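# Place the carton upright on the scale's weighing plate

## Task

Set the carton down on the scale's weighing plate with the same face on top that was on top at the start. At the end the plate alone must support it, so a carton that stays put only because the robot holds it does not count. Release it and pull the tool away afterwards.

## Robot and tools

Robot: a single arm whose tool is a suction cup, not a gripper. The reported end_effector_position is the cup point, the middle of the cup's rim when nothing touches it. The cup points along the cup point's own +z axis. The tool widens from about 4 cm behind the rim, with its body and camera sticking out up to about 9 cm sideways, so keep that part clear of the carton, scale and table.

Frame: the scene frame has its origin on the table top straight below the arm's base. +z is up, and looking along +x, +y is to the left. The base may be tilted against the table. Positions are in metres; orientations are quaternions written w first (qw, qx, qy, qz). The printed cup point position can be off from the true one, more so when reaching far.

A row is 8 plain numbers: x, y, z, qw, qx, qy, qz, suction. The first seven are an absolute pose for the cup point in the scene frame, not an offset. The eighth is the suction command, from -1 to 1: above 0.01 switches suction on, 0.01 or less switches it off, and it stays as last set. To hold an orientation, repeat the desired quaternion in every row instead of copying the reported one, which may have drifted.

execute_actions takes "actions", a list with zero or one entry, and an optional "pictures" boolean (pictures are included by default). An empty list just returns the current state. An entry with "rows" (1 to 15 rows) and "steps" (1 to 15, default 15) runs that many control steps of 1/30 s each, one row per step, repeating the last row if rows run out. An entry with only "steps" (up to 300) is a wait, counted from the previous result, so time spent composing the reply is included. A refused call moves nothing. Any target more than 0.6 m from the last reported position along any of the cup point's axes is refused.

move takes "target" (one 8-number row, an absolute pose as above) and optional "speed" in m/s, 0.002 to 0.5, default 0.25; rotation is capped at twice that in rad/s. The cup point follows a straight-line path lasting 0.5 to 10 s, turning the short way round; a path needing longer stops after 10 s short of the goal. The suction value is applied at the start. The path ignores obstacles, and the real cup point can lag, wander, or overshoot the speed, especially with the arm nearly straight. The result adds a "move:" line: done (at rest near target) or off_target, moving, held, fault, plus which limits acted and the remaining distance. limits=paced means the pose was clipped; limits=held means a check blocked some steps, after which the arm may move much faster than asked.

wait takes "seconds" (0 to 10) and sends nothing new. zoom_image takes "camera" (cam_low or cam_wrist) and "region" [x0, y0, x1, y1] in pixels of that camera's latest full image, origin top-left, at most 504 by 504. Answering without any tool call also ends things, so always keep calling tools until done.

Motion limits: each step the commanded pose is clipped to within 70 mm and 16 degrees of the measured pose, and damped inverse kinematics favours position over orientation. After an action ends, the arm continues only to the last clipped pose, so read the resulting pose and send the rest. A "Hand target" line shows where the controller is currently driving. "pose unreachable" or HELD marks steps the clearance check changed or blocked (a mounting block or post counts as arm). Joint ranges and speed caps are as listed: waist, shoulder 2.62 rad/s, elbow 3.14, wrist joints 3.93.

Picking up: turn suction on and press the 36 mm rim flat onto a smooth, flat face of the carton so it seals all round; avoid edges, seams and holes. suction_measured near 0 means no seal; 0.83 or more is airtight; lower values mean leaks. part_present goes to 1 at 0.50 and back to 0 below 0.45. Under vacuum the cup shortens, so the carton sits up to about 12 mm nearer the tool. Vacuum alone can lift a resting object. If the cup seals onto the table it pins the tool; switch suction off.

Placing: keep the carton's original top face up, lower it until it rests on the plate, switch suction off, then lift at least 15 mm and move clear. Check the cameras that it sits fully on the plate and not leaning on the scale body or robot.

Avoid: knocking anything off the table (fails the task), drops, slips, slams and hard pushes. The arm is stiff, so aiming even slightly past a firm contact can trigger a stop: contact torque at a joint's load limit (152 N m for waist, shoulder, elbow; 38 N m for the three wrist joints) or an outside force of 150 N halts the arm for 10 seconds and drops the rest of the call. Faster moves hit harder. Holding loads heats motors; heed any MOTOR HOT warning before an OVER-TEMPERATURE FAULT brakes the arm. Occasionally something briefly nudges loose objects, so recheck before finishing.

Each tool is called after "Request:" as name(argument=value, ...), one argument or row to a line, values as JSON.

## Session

Request:
execute_actions(
  actions=[],
)

Scene clock: 0.00 s of 6600.00 s.
end_effector_position=(+0.5026, -0.0072, +0.3806) suction_measured=0.00 part_present=0 end_effector_quat_wxyz=(-0.006, +0.006, +1.000, +0.007)
Joint positions: [ 0.263  0.128  0.192 -0.002 -1.633 -0.266]
Joint velocities: [ 0.    -0.     0.     0.     0.001  0.   ]
Hand target: +0.503, -0.007, +0.381; -0.006, +0.006, +1.000, +0.007

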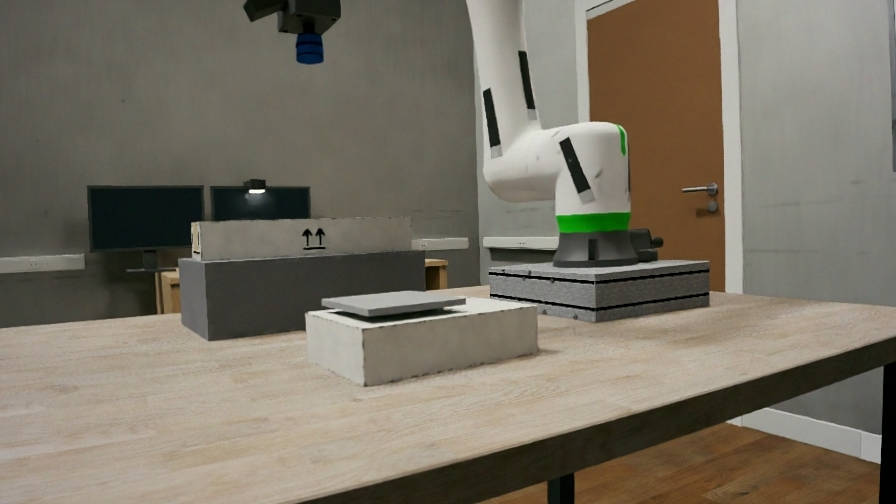

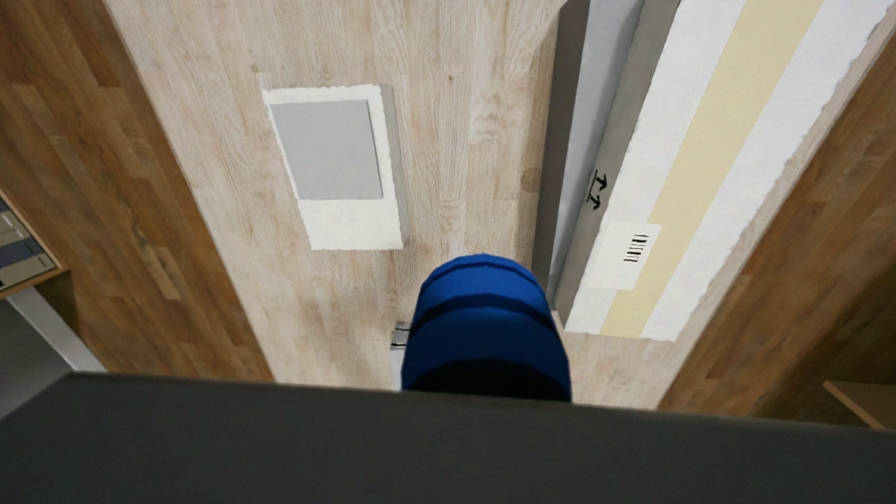

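Request:
move(
  target=[0.41,-0.195,0.195,0,0,1,0,0],
)

Scene clock: 2.60 s of 6600.00 s.
end_effector_position=(+0.4104, -0.1947, +0.1948) suction_measured=0.00 part_present=0 end_effector_quat_wxyz=(+0.000, +0.001, +1.000, -0.000)
Joint positions: [-0.135  0.071 -0.314  0.01  -1.172  0.138]
Joint velocities: [-0.001  0.002  0.001 -0.001 -0.001  0.   ]
Hand target: +0.411, -0.195, +0.195; +0.001, +0.001, +1.000, -0.000
Off the commanded pose: 0.001 m, 0 deg.
move: done

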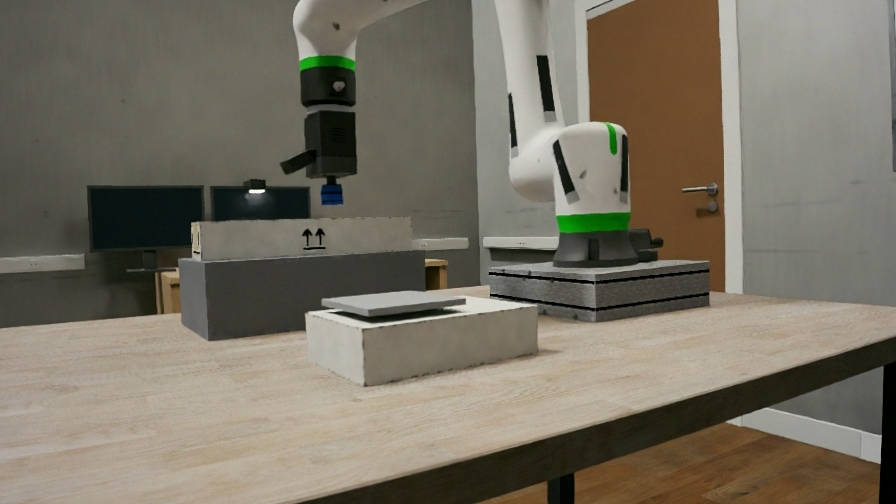

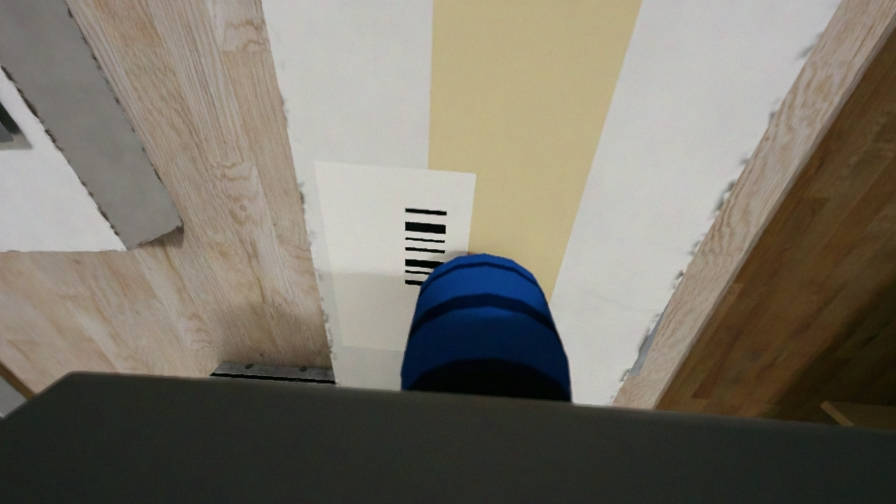

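Request:
move(
  target=[0.41,-0.199,0.166,0,0,1,0,1],
  speed=0.025,
)

Scene clock: 5.03 s of 6600.00 s.
end_effector_position=(+0.4100, -0.1990, +0.1660) suction_measured=0.96 part_present=1 end_effector_quat_wxyz=(-0.000, +0.000, +1.000, -0.000)
Joint positions: [-0.146  0.106 -0.348  0.01  -1.103  0.15 ]
Joint velocities: [-0.    -0.     0.001  0.    -0.001  0.   ]
Hand target: +0.410, -0.199, +0.166; +0.000, +0.000, +1.000, -0.000
Off the commanded pose: 0.000 m, 0 deg.
move: done

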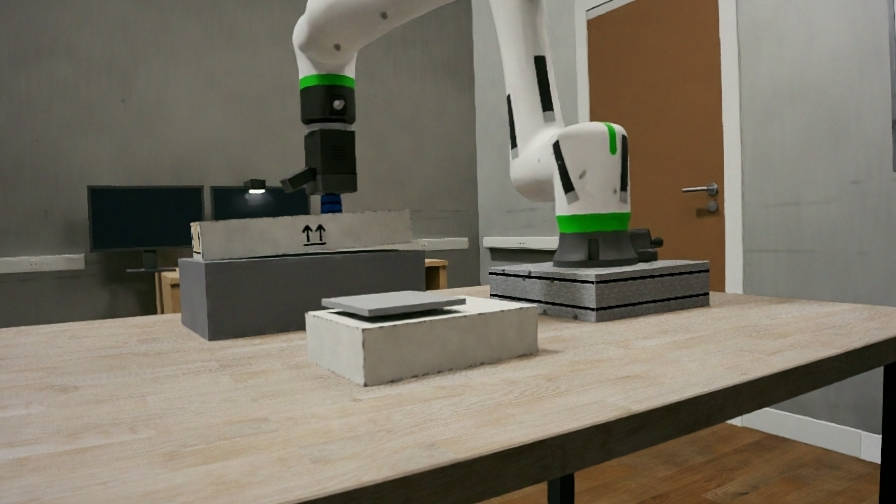

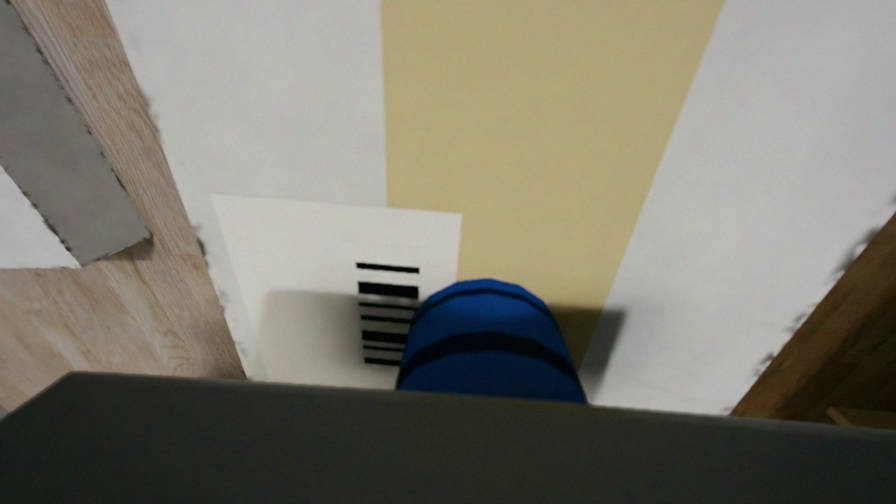

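Request:
move(
  target=[0.41,-0.199,0.161,0,0,1,0,1],
  speed=0.015,
)

Request:
move(
  target=[0.41,-0.199,0.185,0,0,1,0,0],
  speed=0.03,
)

Request:
move(
  target=[0.53,-0.209,0.183,0,0,1,0,0],
  speed=0.15,
)

Request:
move(
  target=[0.53,-0.209,0.167,0,0,1,0,1],
  speed=0.02,
)

Request:
move(
  target=[0.53,-0.209,0.185,0,0,1,0,1],
  speed=0.02,
)

Scene clock: 8.67 s of 6600.00 s.
end_effector_position=(+0.4100, -0.1990, +0.1610) suction_measured=1.00 part_present=1 end_effector_quat_wxyz=(+0.000, +0.000, +1.000, -0.000)
Joint positions: [-0.146  0.112 -0.355  0.01  -1.091  0.15 ]
Joint velocities: [ 0.    -0.001 -0.001 -0.    -0.001  0.   ]
Hand target: +0.410, -0.199, +0.161; -0.000, +0.000, +1.000, -0.000
Off the commanded pose: 0.000 m, 0 deg.
move: done

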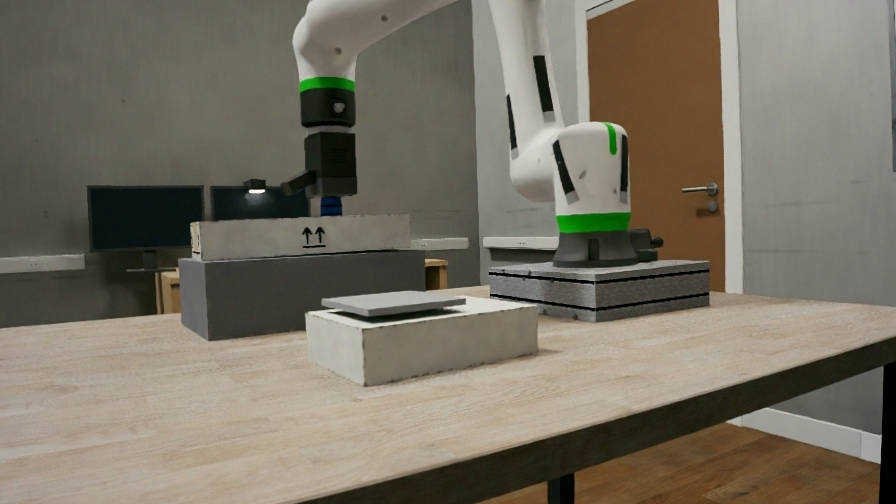

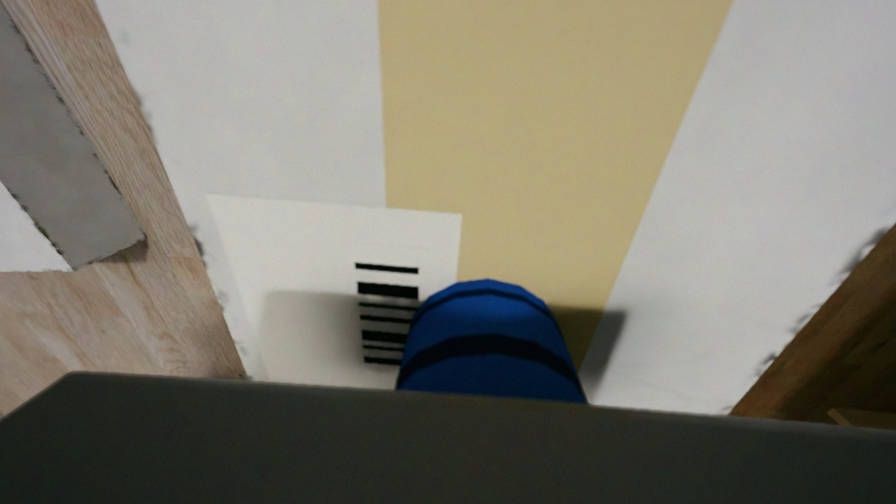

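Scene clock: 9.70 s of 6600.00 s.
end_effector_position=(+0.4099, -0.1990, +0.1850) suction_measured=0.00 part_present=0 end_effector_quat_wxyz=(+0.000, -0.000, +1.000, +0.000)
Joint positions: [-0.146  0.085 -0.323  0.01  -1.15   0.15 ]
Joint velocities: [ 0.    -0.001  0.     0.    -0.    -0.   ]
Hand target: +0.410, -0.199, +0.185; +0.000, -0.000, +1.000, +0.000
Off the commanded pose: 0.000 m, 0 deg.
move: done

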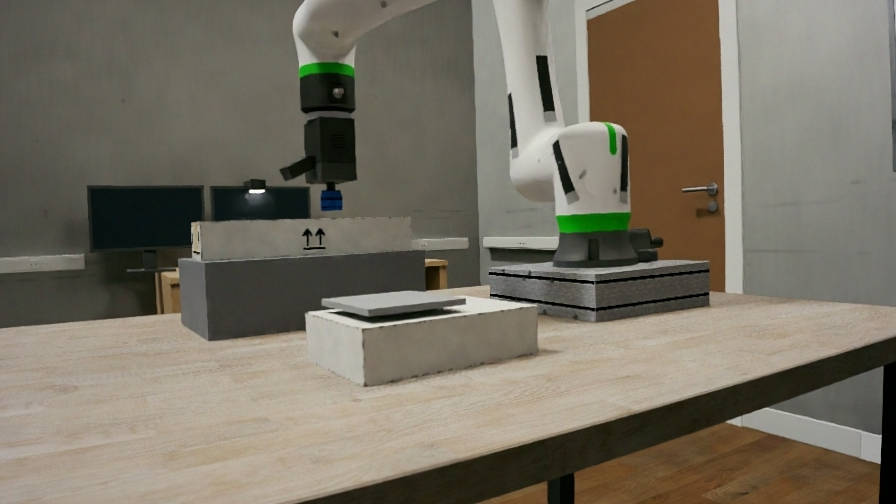

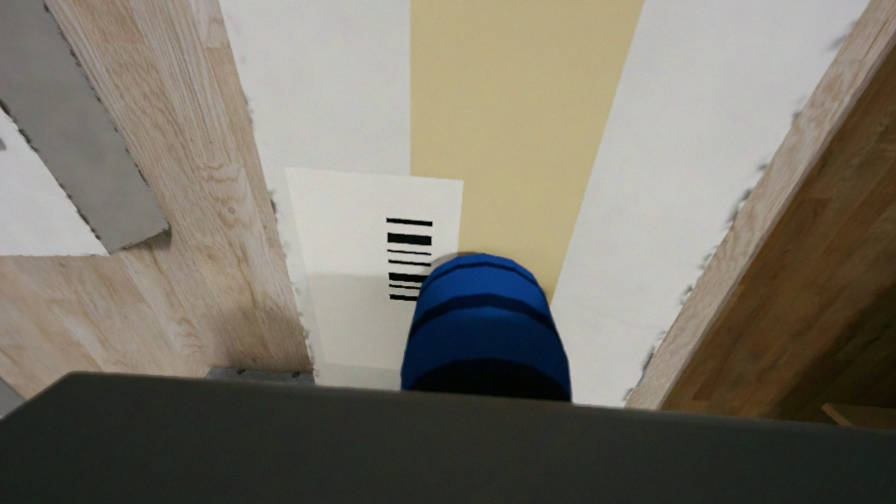

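Scene clock: 10.83 s of 6600.00 s.
end_effector_position=(+0.5301, -0.2089, +0.1834) suction_measured=0.00 part_present=0 end_effector_quat_wxyz=(+0.000, -0.000, +1.000, +0.000)
Joint positions: [-0.13   0.357  0.011  0.01  -1.211  0.135]
Joint velocities: [-0.     0.002  0.001 -0.001  0.     0.001]
Hand target: +0.530, -0.209, +0.183; -0.000, -0.000, +1.000, +0.000
Off the commanded pose: 0.000 m, 0 deg.
move: done

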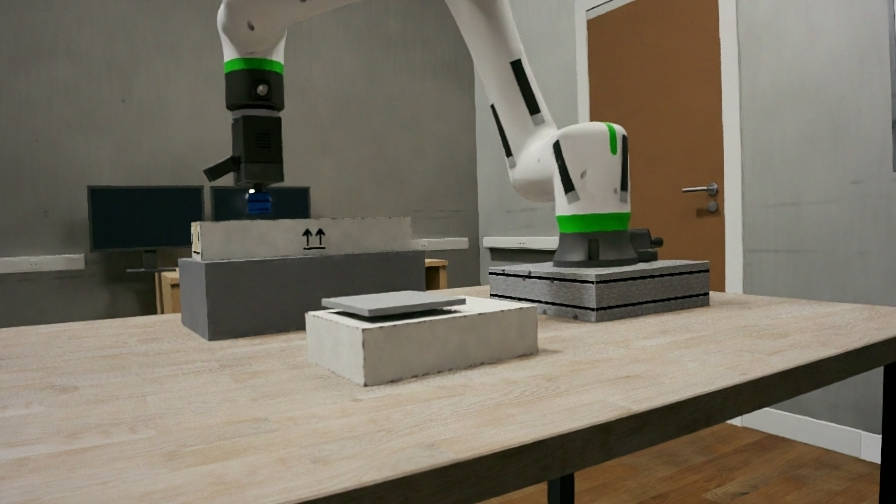

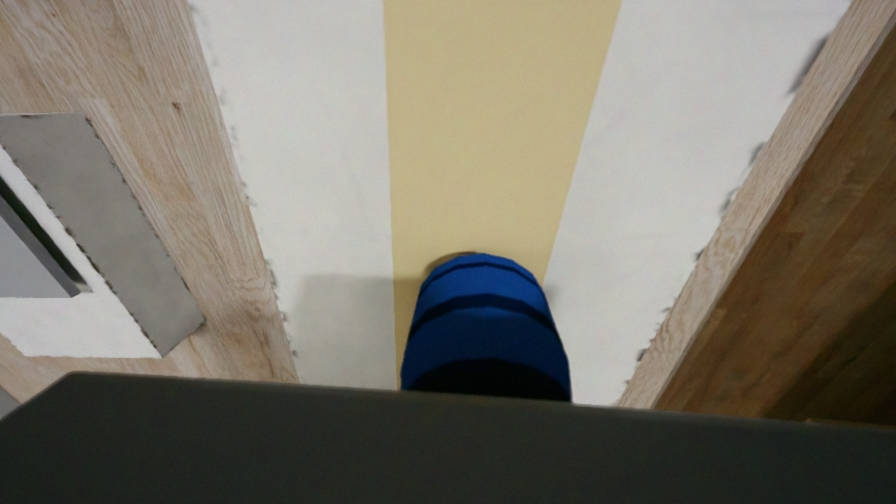

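Scene clock: 11.87 s of 6600.00 s.
end_effector_position=(+0.5300, -0.2091, +0.1669) suction_measured=0.98 part_present=1 end_effector_quat_wxyz=(-0.000, +0.000, +1.000, -0.000)
Joint positions: [-0.131  0.372 -0.01   0.01  -1.175  0.135]
Joint velocities: [ 0.     0.002  0.     0.    -0.001 -0.   ]
Hand target: +0.530, -0.209, +0.167; -0.000, +0.000, +1.000, -0.000
Off the commanded pose: 0.000 m, 0 deg.
move: done

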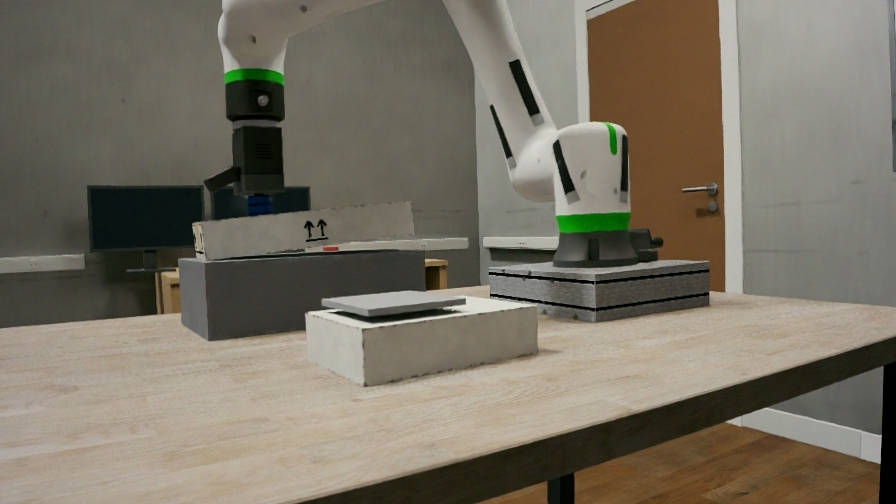

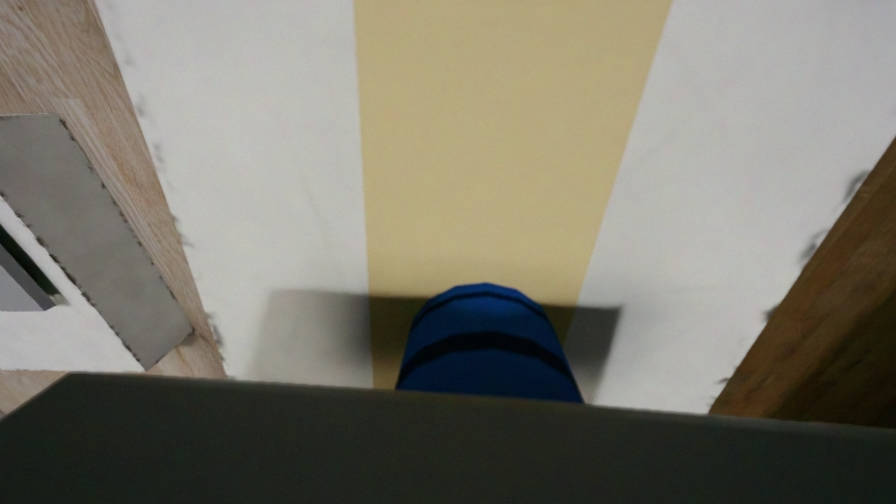

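Scene clock: 13.00 s of 6600.00 s.
end_effector_position=(+0.5300, -0.2090, +0.1850) suction_measured=1.00 part_present=1 end_effector_quat_wxyz=(+0.000, -0.000, +1.000, +0.000)
Joint positions: [-0.13   0.356  0.012  0.01  -1.214  0.135]
Joint velocities: [-0.    -0.001  0.    -0.    -0.001 -0.   ]
Hand target: +0.530, -0.209, +0.185; +0.000, -0.000, +1.000, +0.000
Off the commanded pose: 0.000 m, 0 deg.
move: done

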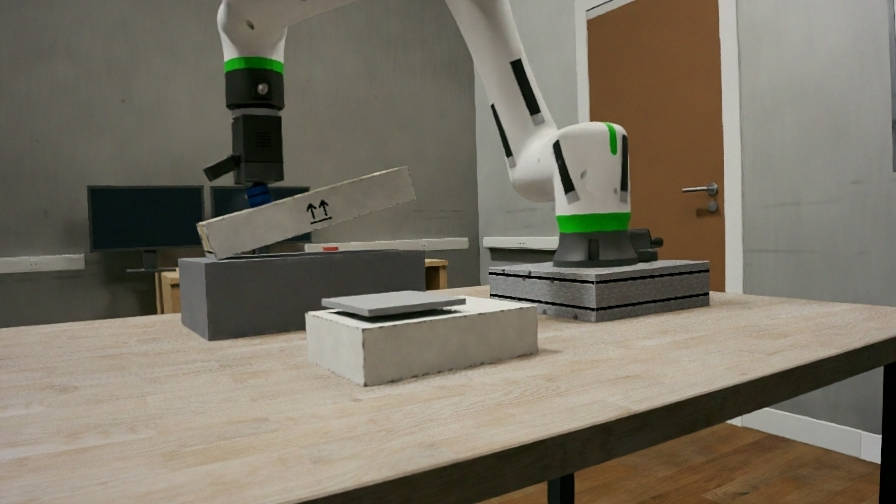

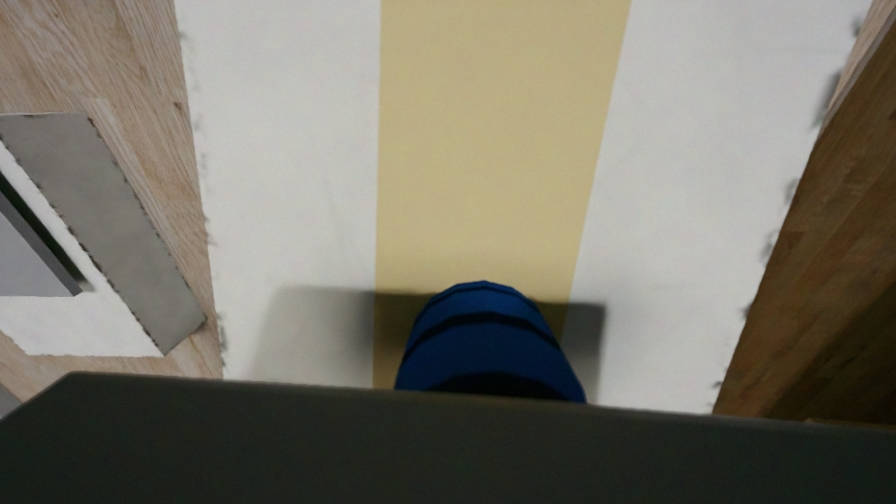

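Request:
move(
  target=[0.53,-0.209,0.16,0,0,1,0,1],
  speed=0.015,
)

Request:
move(
  target=[0.53,-0.209,0.185,0,0,1,0,0],
  speed=0.03,
)

Request:
move(
  target=[0.556,-0.205,0.183,0,0,1,0,0],
  speed=0.1,
)

Request:
move(
  target=[0.556,-0.205,0.167,0,0,1,0,1],
  speed=0.02,
)

Request:
move(
  target=[0.556,-0.205,0.195,0,0,1,0,1],
  speed=0.02,
)

Scene clock: 18.17 s of 6600.00 s.
end_effector_position=(+0.5301, -0.2090, +0.1600) suction_measured=1.00 part_present=1 end_effector_quat_wxyz=(-0.000, +0.000, +1.000, -0.000)
Joint positions: [-0.131  0.379 -0.019  0.01  -1.16   0.135]
Joint velocities: [ 0.    -0.001  0.     0.001  0.001 -0.   ]
Hand target: +0.530, -0.209, +0.160; -0.000, +0.000, +1.000, -0.000
Off the commanded pose: 0.000 m, 0 deg.
After step 90, 0.27 s passed at rest.
move: done

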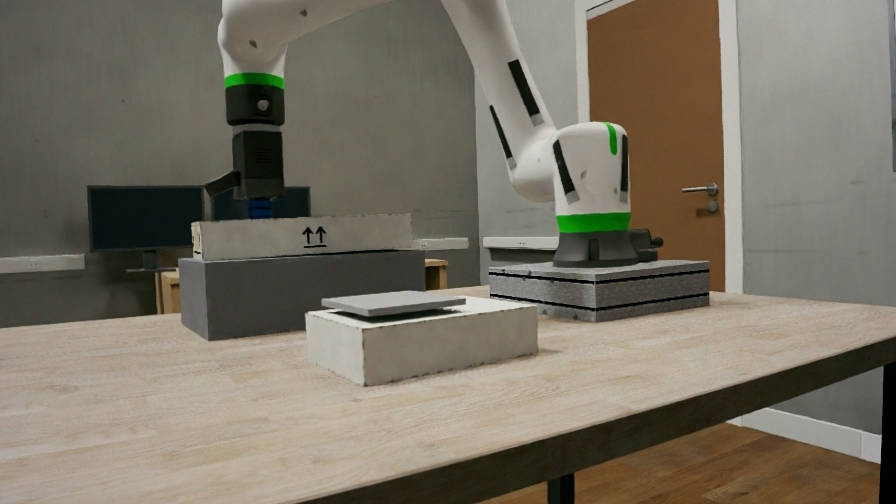

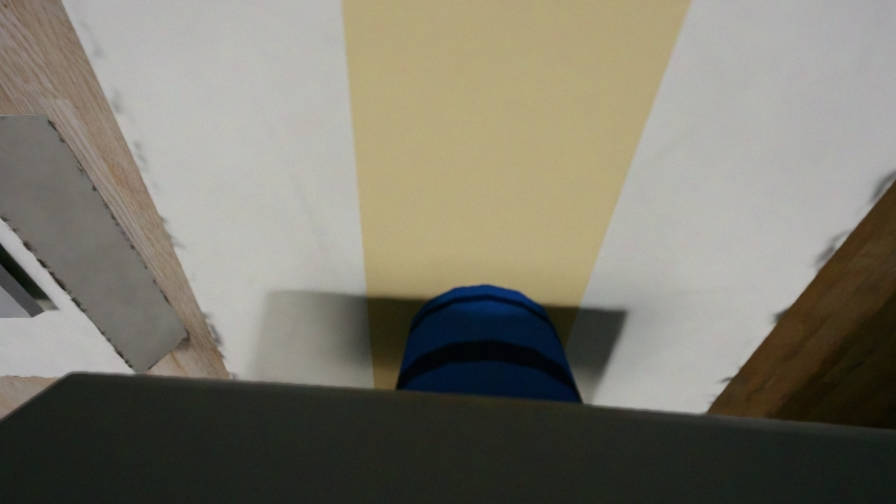

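Scene clock: 19.23 s of 6600.00 s.
end_effector_position=(+0.5299, -0.2090, +0.1850) suction_measured=0.00 part_present=0 end_effector_quat_wxyz=(+0.000, -0.000, +1.000, +0.000)
Joint positions: [-0.13   0.356  0.012  0.01  -1.214  0.135]
Joint velocities: [ 0.    -0.    -0.001  0.     0.002 -0.   ]
Hand target: +0.530, -0.209, +0.185; +0.000, -0.000, +1.000, +0.000
Off the commanded pose: 0.000 m, 0 deg.
move: done

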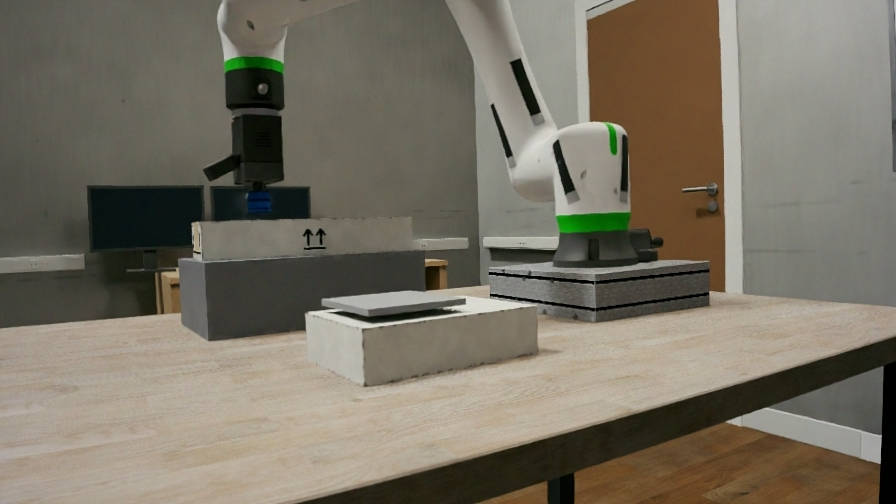

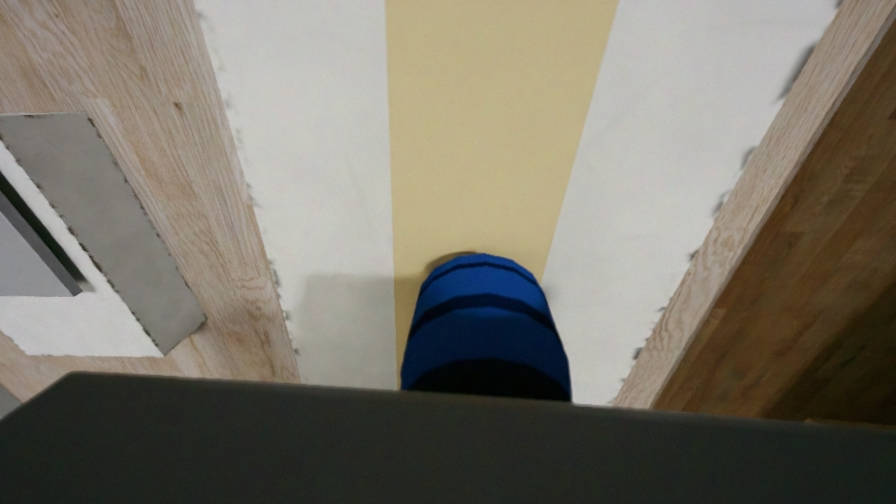

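Scene clock: 19.97 s of 6600.00 s.
end_effector_position=(+0.5560, -0.2050, +0.1831) suction_measured=0.00 part_present=0 end_effector_quat_wxyz=(-0.000, -0.000, +1.000, +0.000)
Joint positions: [-0.117  0.412  0.085  0.01  -1.231  0.122]
Joint velocities: [-0.     0.001  0.     0.001  0.001  0.   ]
Hand target: +0.556, -0.205, +0.183; -0.000, -0.000, +1.000, +0.000
Off the commanded pose: 0.000 m, 0 deg.
move: done

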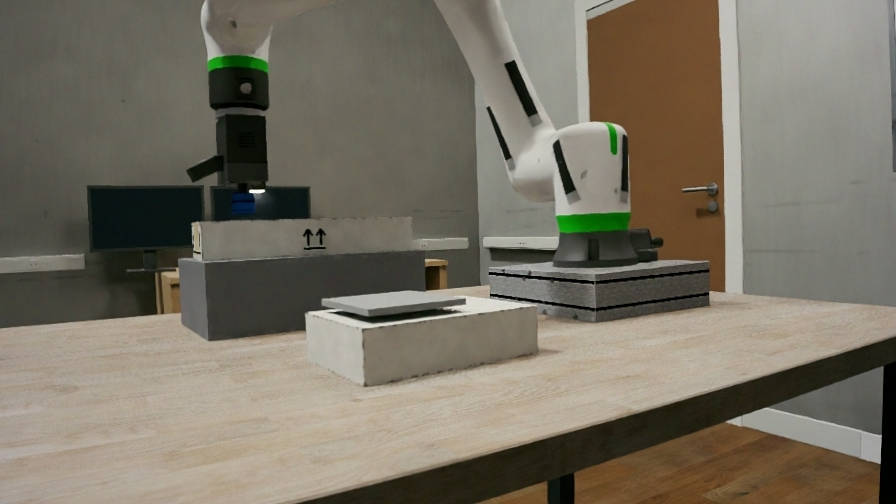

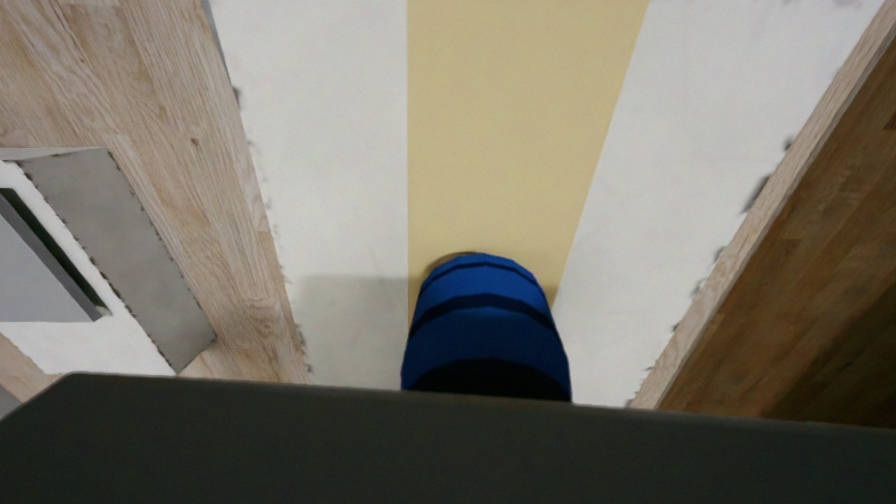

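Scene clock: 21.00 s of 6600.00 s.
end_effector_position=(+0.5560, -0.2050, +0.1669) suction_measured=0.96 part_present=1 end_effector_quat_wxyz=(-0.000, +0.000, +1.000, +0.000)
Joint positions: [-0.117  0.426  0.065  0.01  -1.197  0.122]
Joint velocities: [ 0.     0.001  0.001  0.    -0.001 -0.001]
Hand target: +0.556, -0.205, +0.167; -0.000, +0.000, +1.000, -0.000
Off the commanded pose: 0.000 m, 0 deg.
move: done

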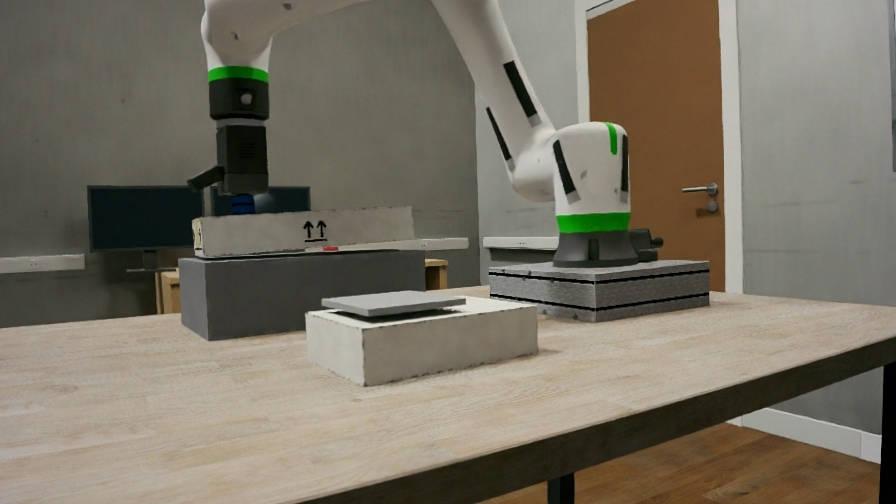

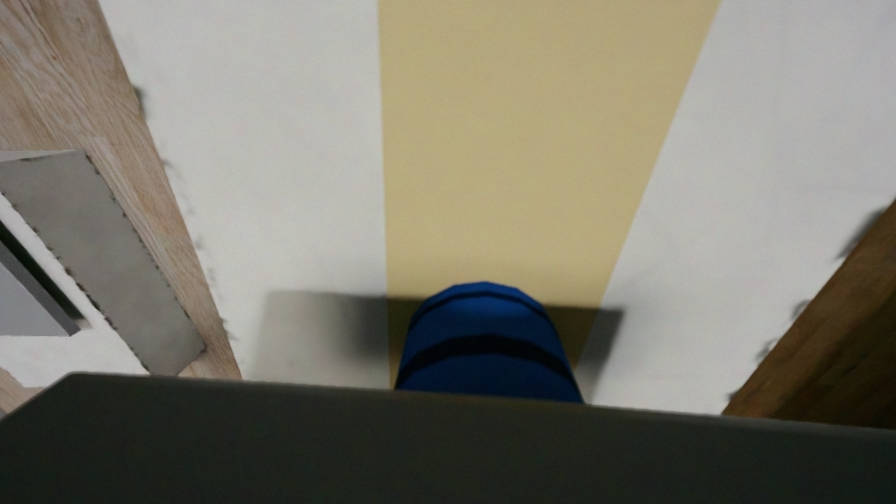

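Scene clock: 22.63 s of 6600.00 s.
end_effector_position=(+0.5559, -0.2050, +0.1950) suction_measured=1.00 part_present=1 end_effector_quat_wxyz=(+0.000, -0.000, +1.000, +0.000)
Joint positions: [-0.117  0.402  0.101  0.01  -1.257  0.122]
Joint velocities: [-0.     0.    -0.001  0.     0.001  0.   ]
Hand target: +0.556, -0.205, +0.195; +0.000, -0.000, +1.000, +0.000
Off the commanded pose: 0.000 m, 0 deg.
move: done

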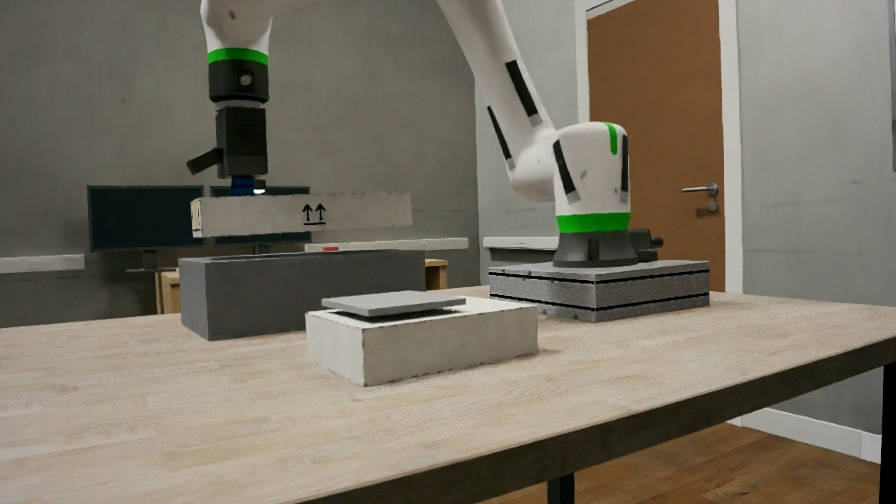

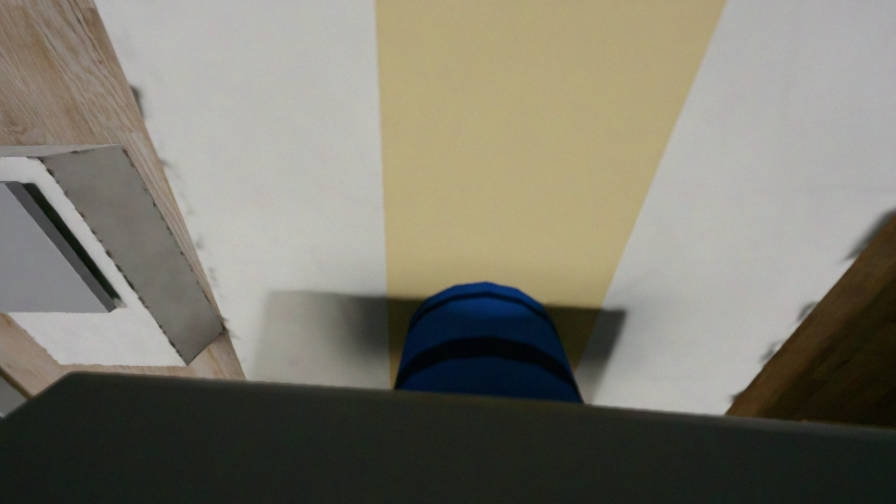

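Request:
move(
  target=[0.47,0.165,0.175,0,0,1,0,1],
  speed=0.12,
)

Request:
move(
  target=[0.47,0.165,0.132,0,0,1,0,1],
  speed=0.03,
)

Request:
zoom_image(
  camera="cam_low",
  region=[280,200,600,380],
)

Scene clock: 27.97 s of 6600.00 s.
end_effector_position=(+0.4698, +0.1645, +0.1747) suction_measured=1.00 part_present=1 end_effector_quat_wxyz=(-0.001, +0.000, +1.000, +0.000)
Joint positions: [ 0.622  0.209 -0.216  0.016 -1.144 -0.62 ]
Joint velocities: [ 0.001 -0.001  0.001 -0.001  0.001 -0.   ]
Hand target: +0.470, +0.165, +0.175; -0.001, +0.000, +1.000, +0.000
Off the commanded pose: 0.001 m, 0 deg.
move: done

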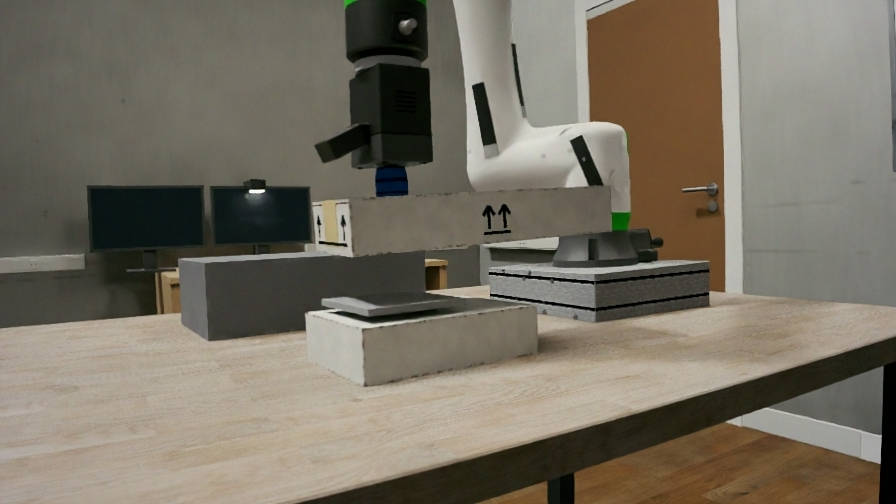

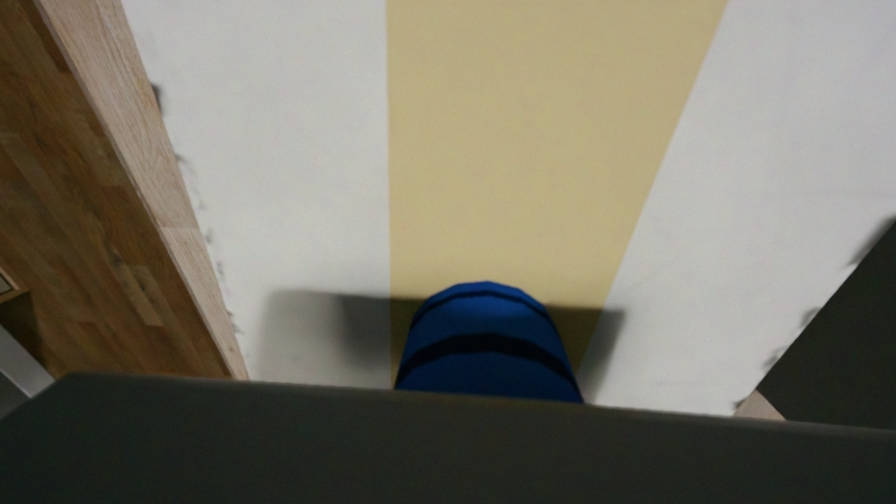

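Scene clock: 29.63 s of 6600.00 s.
end_effector_position=(+0.4701, +0.1650, +0.1320) suction_measured=1.00 part_present=1 end_effector_quat_wxyz=(+0.000, +0.000, +1.000, -0.000)
Joint positions: [ 0.622  0.258 -0.266  0.018 -1.043 -0.623]
Joint velocities: [-0.    -0.002  0.001  0.    -0.001 -0.   ]
Hand target: +0.470, +0.165, +0.132; +0.000, +0.000, +1.000, -0.000
Off the commanded pose: 0.000 m, 0 deg.
move: done

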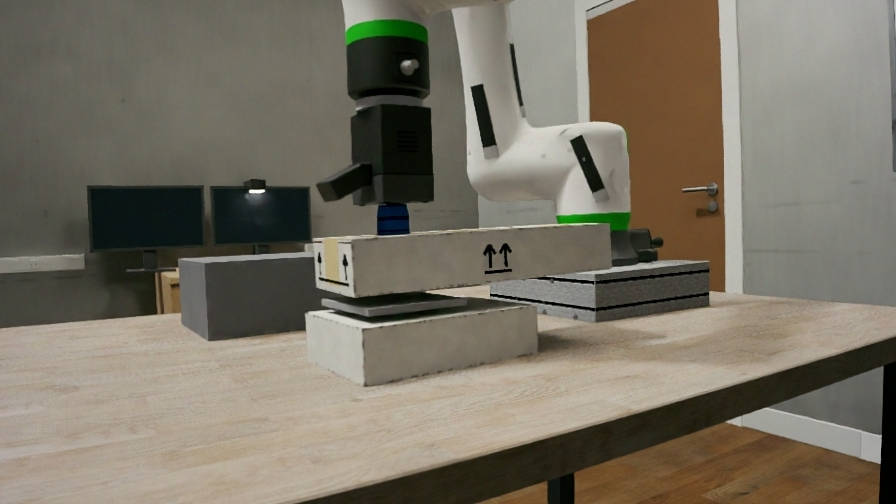

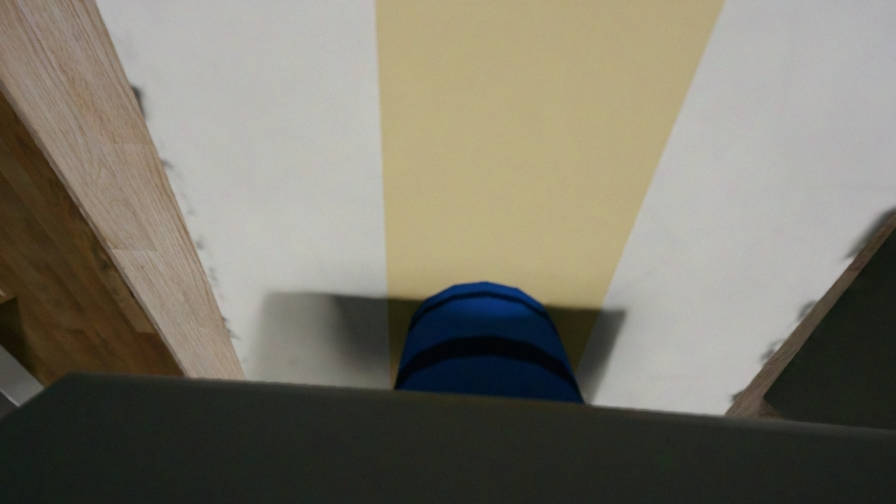

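Region (280, 200, 600, 380) of cam_low's 896x504 image, scaled by 1.575, with more detail than that image has; it fills the top 284 rows of this view, and the rest is white.

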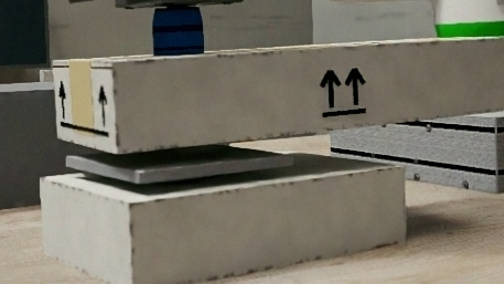

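Request:
move(
  target=[0.47,0.165,0.123,0,0,1,0,1],
  speed=0.01,
)

Request:
zoom_image(
  camera="cam_low",
  region=[300,260,500,340],
)

Scene clock: 32.30 s of 6600.00 s.
end_effector_position=(+0.4700, +0.1650, +0.1230) suction_measured=1.00 part_present=1 end_effector_quat_wxyz=(-0.000, +0.000, +1.000, -0.000)
Joint positions: [ 0.621  0.27  -0.276  0.018 -1.021 -0.623]
Joint velocities: [ 0.     0.001  0.     0.     0.    -0.   ]
Hand target: +0.470, +0.165, +0.123; +0.000, +0.000, +1.000, -0.000
Off the commanded pose: 0.000 m, 0 deg.
move: done

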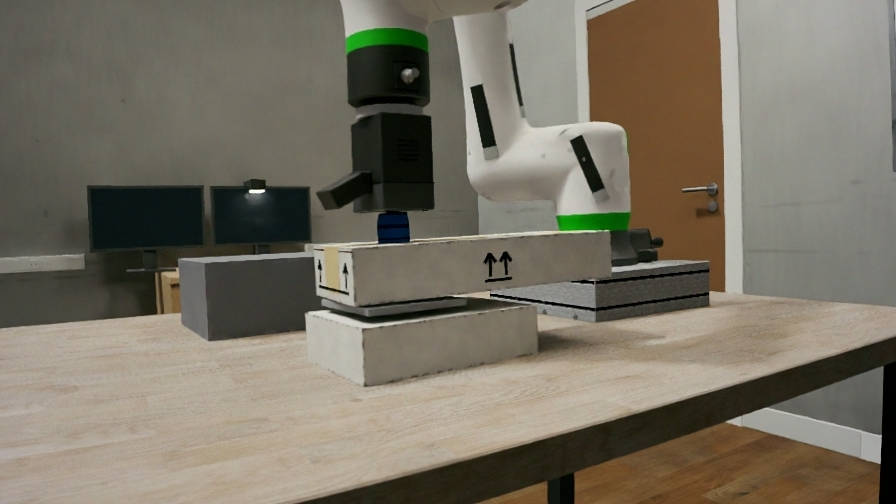

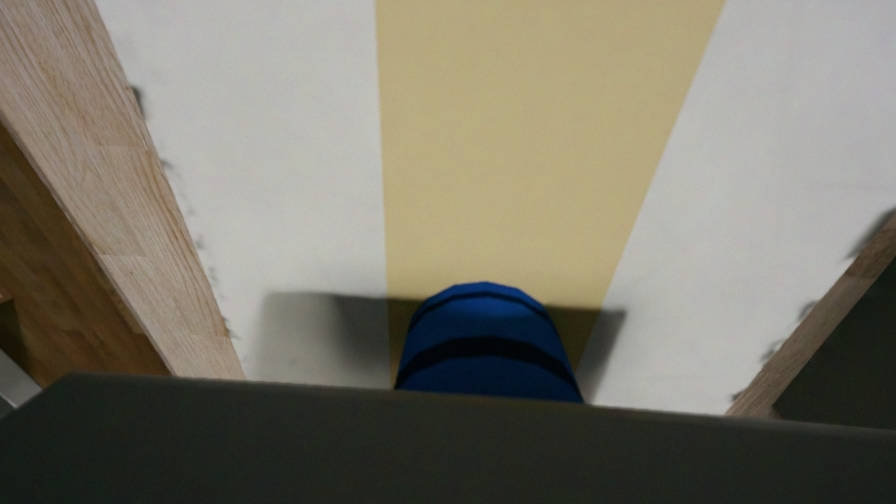

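Region (300, 260, 500, 340) of cam_low's 896x504 image, scaled by 2.520, with more detail than that image has; it fills the top 202 rows of this view, and the rest is white.

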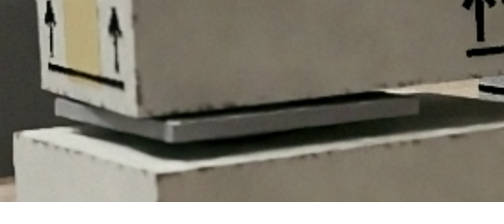

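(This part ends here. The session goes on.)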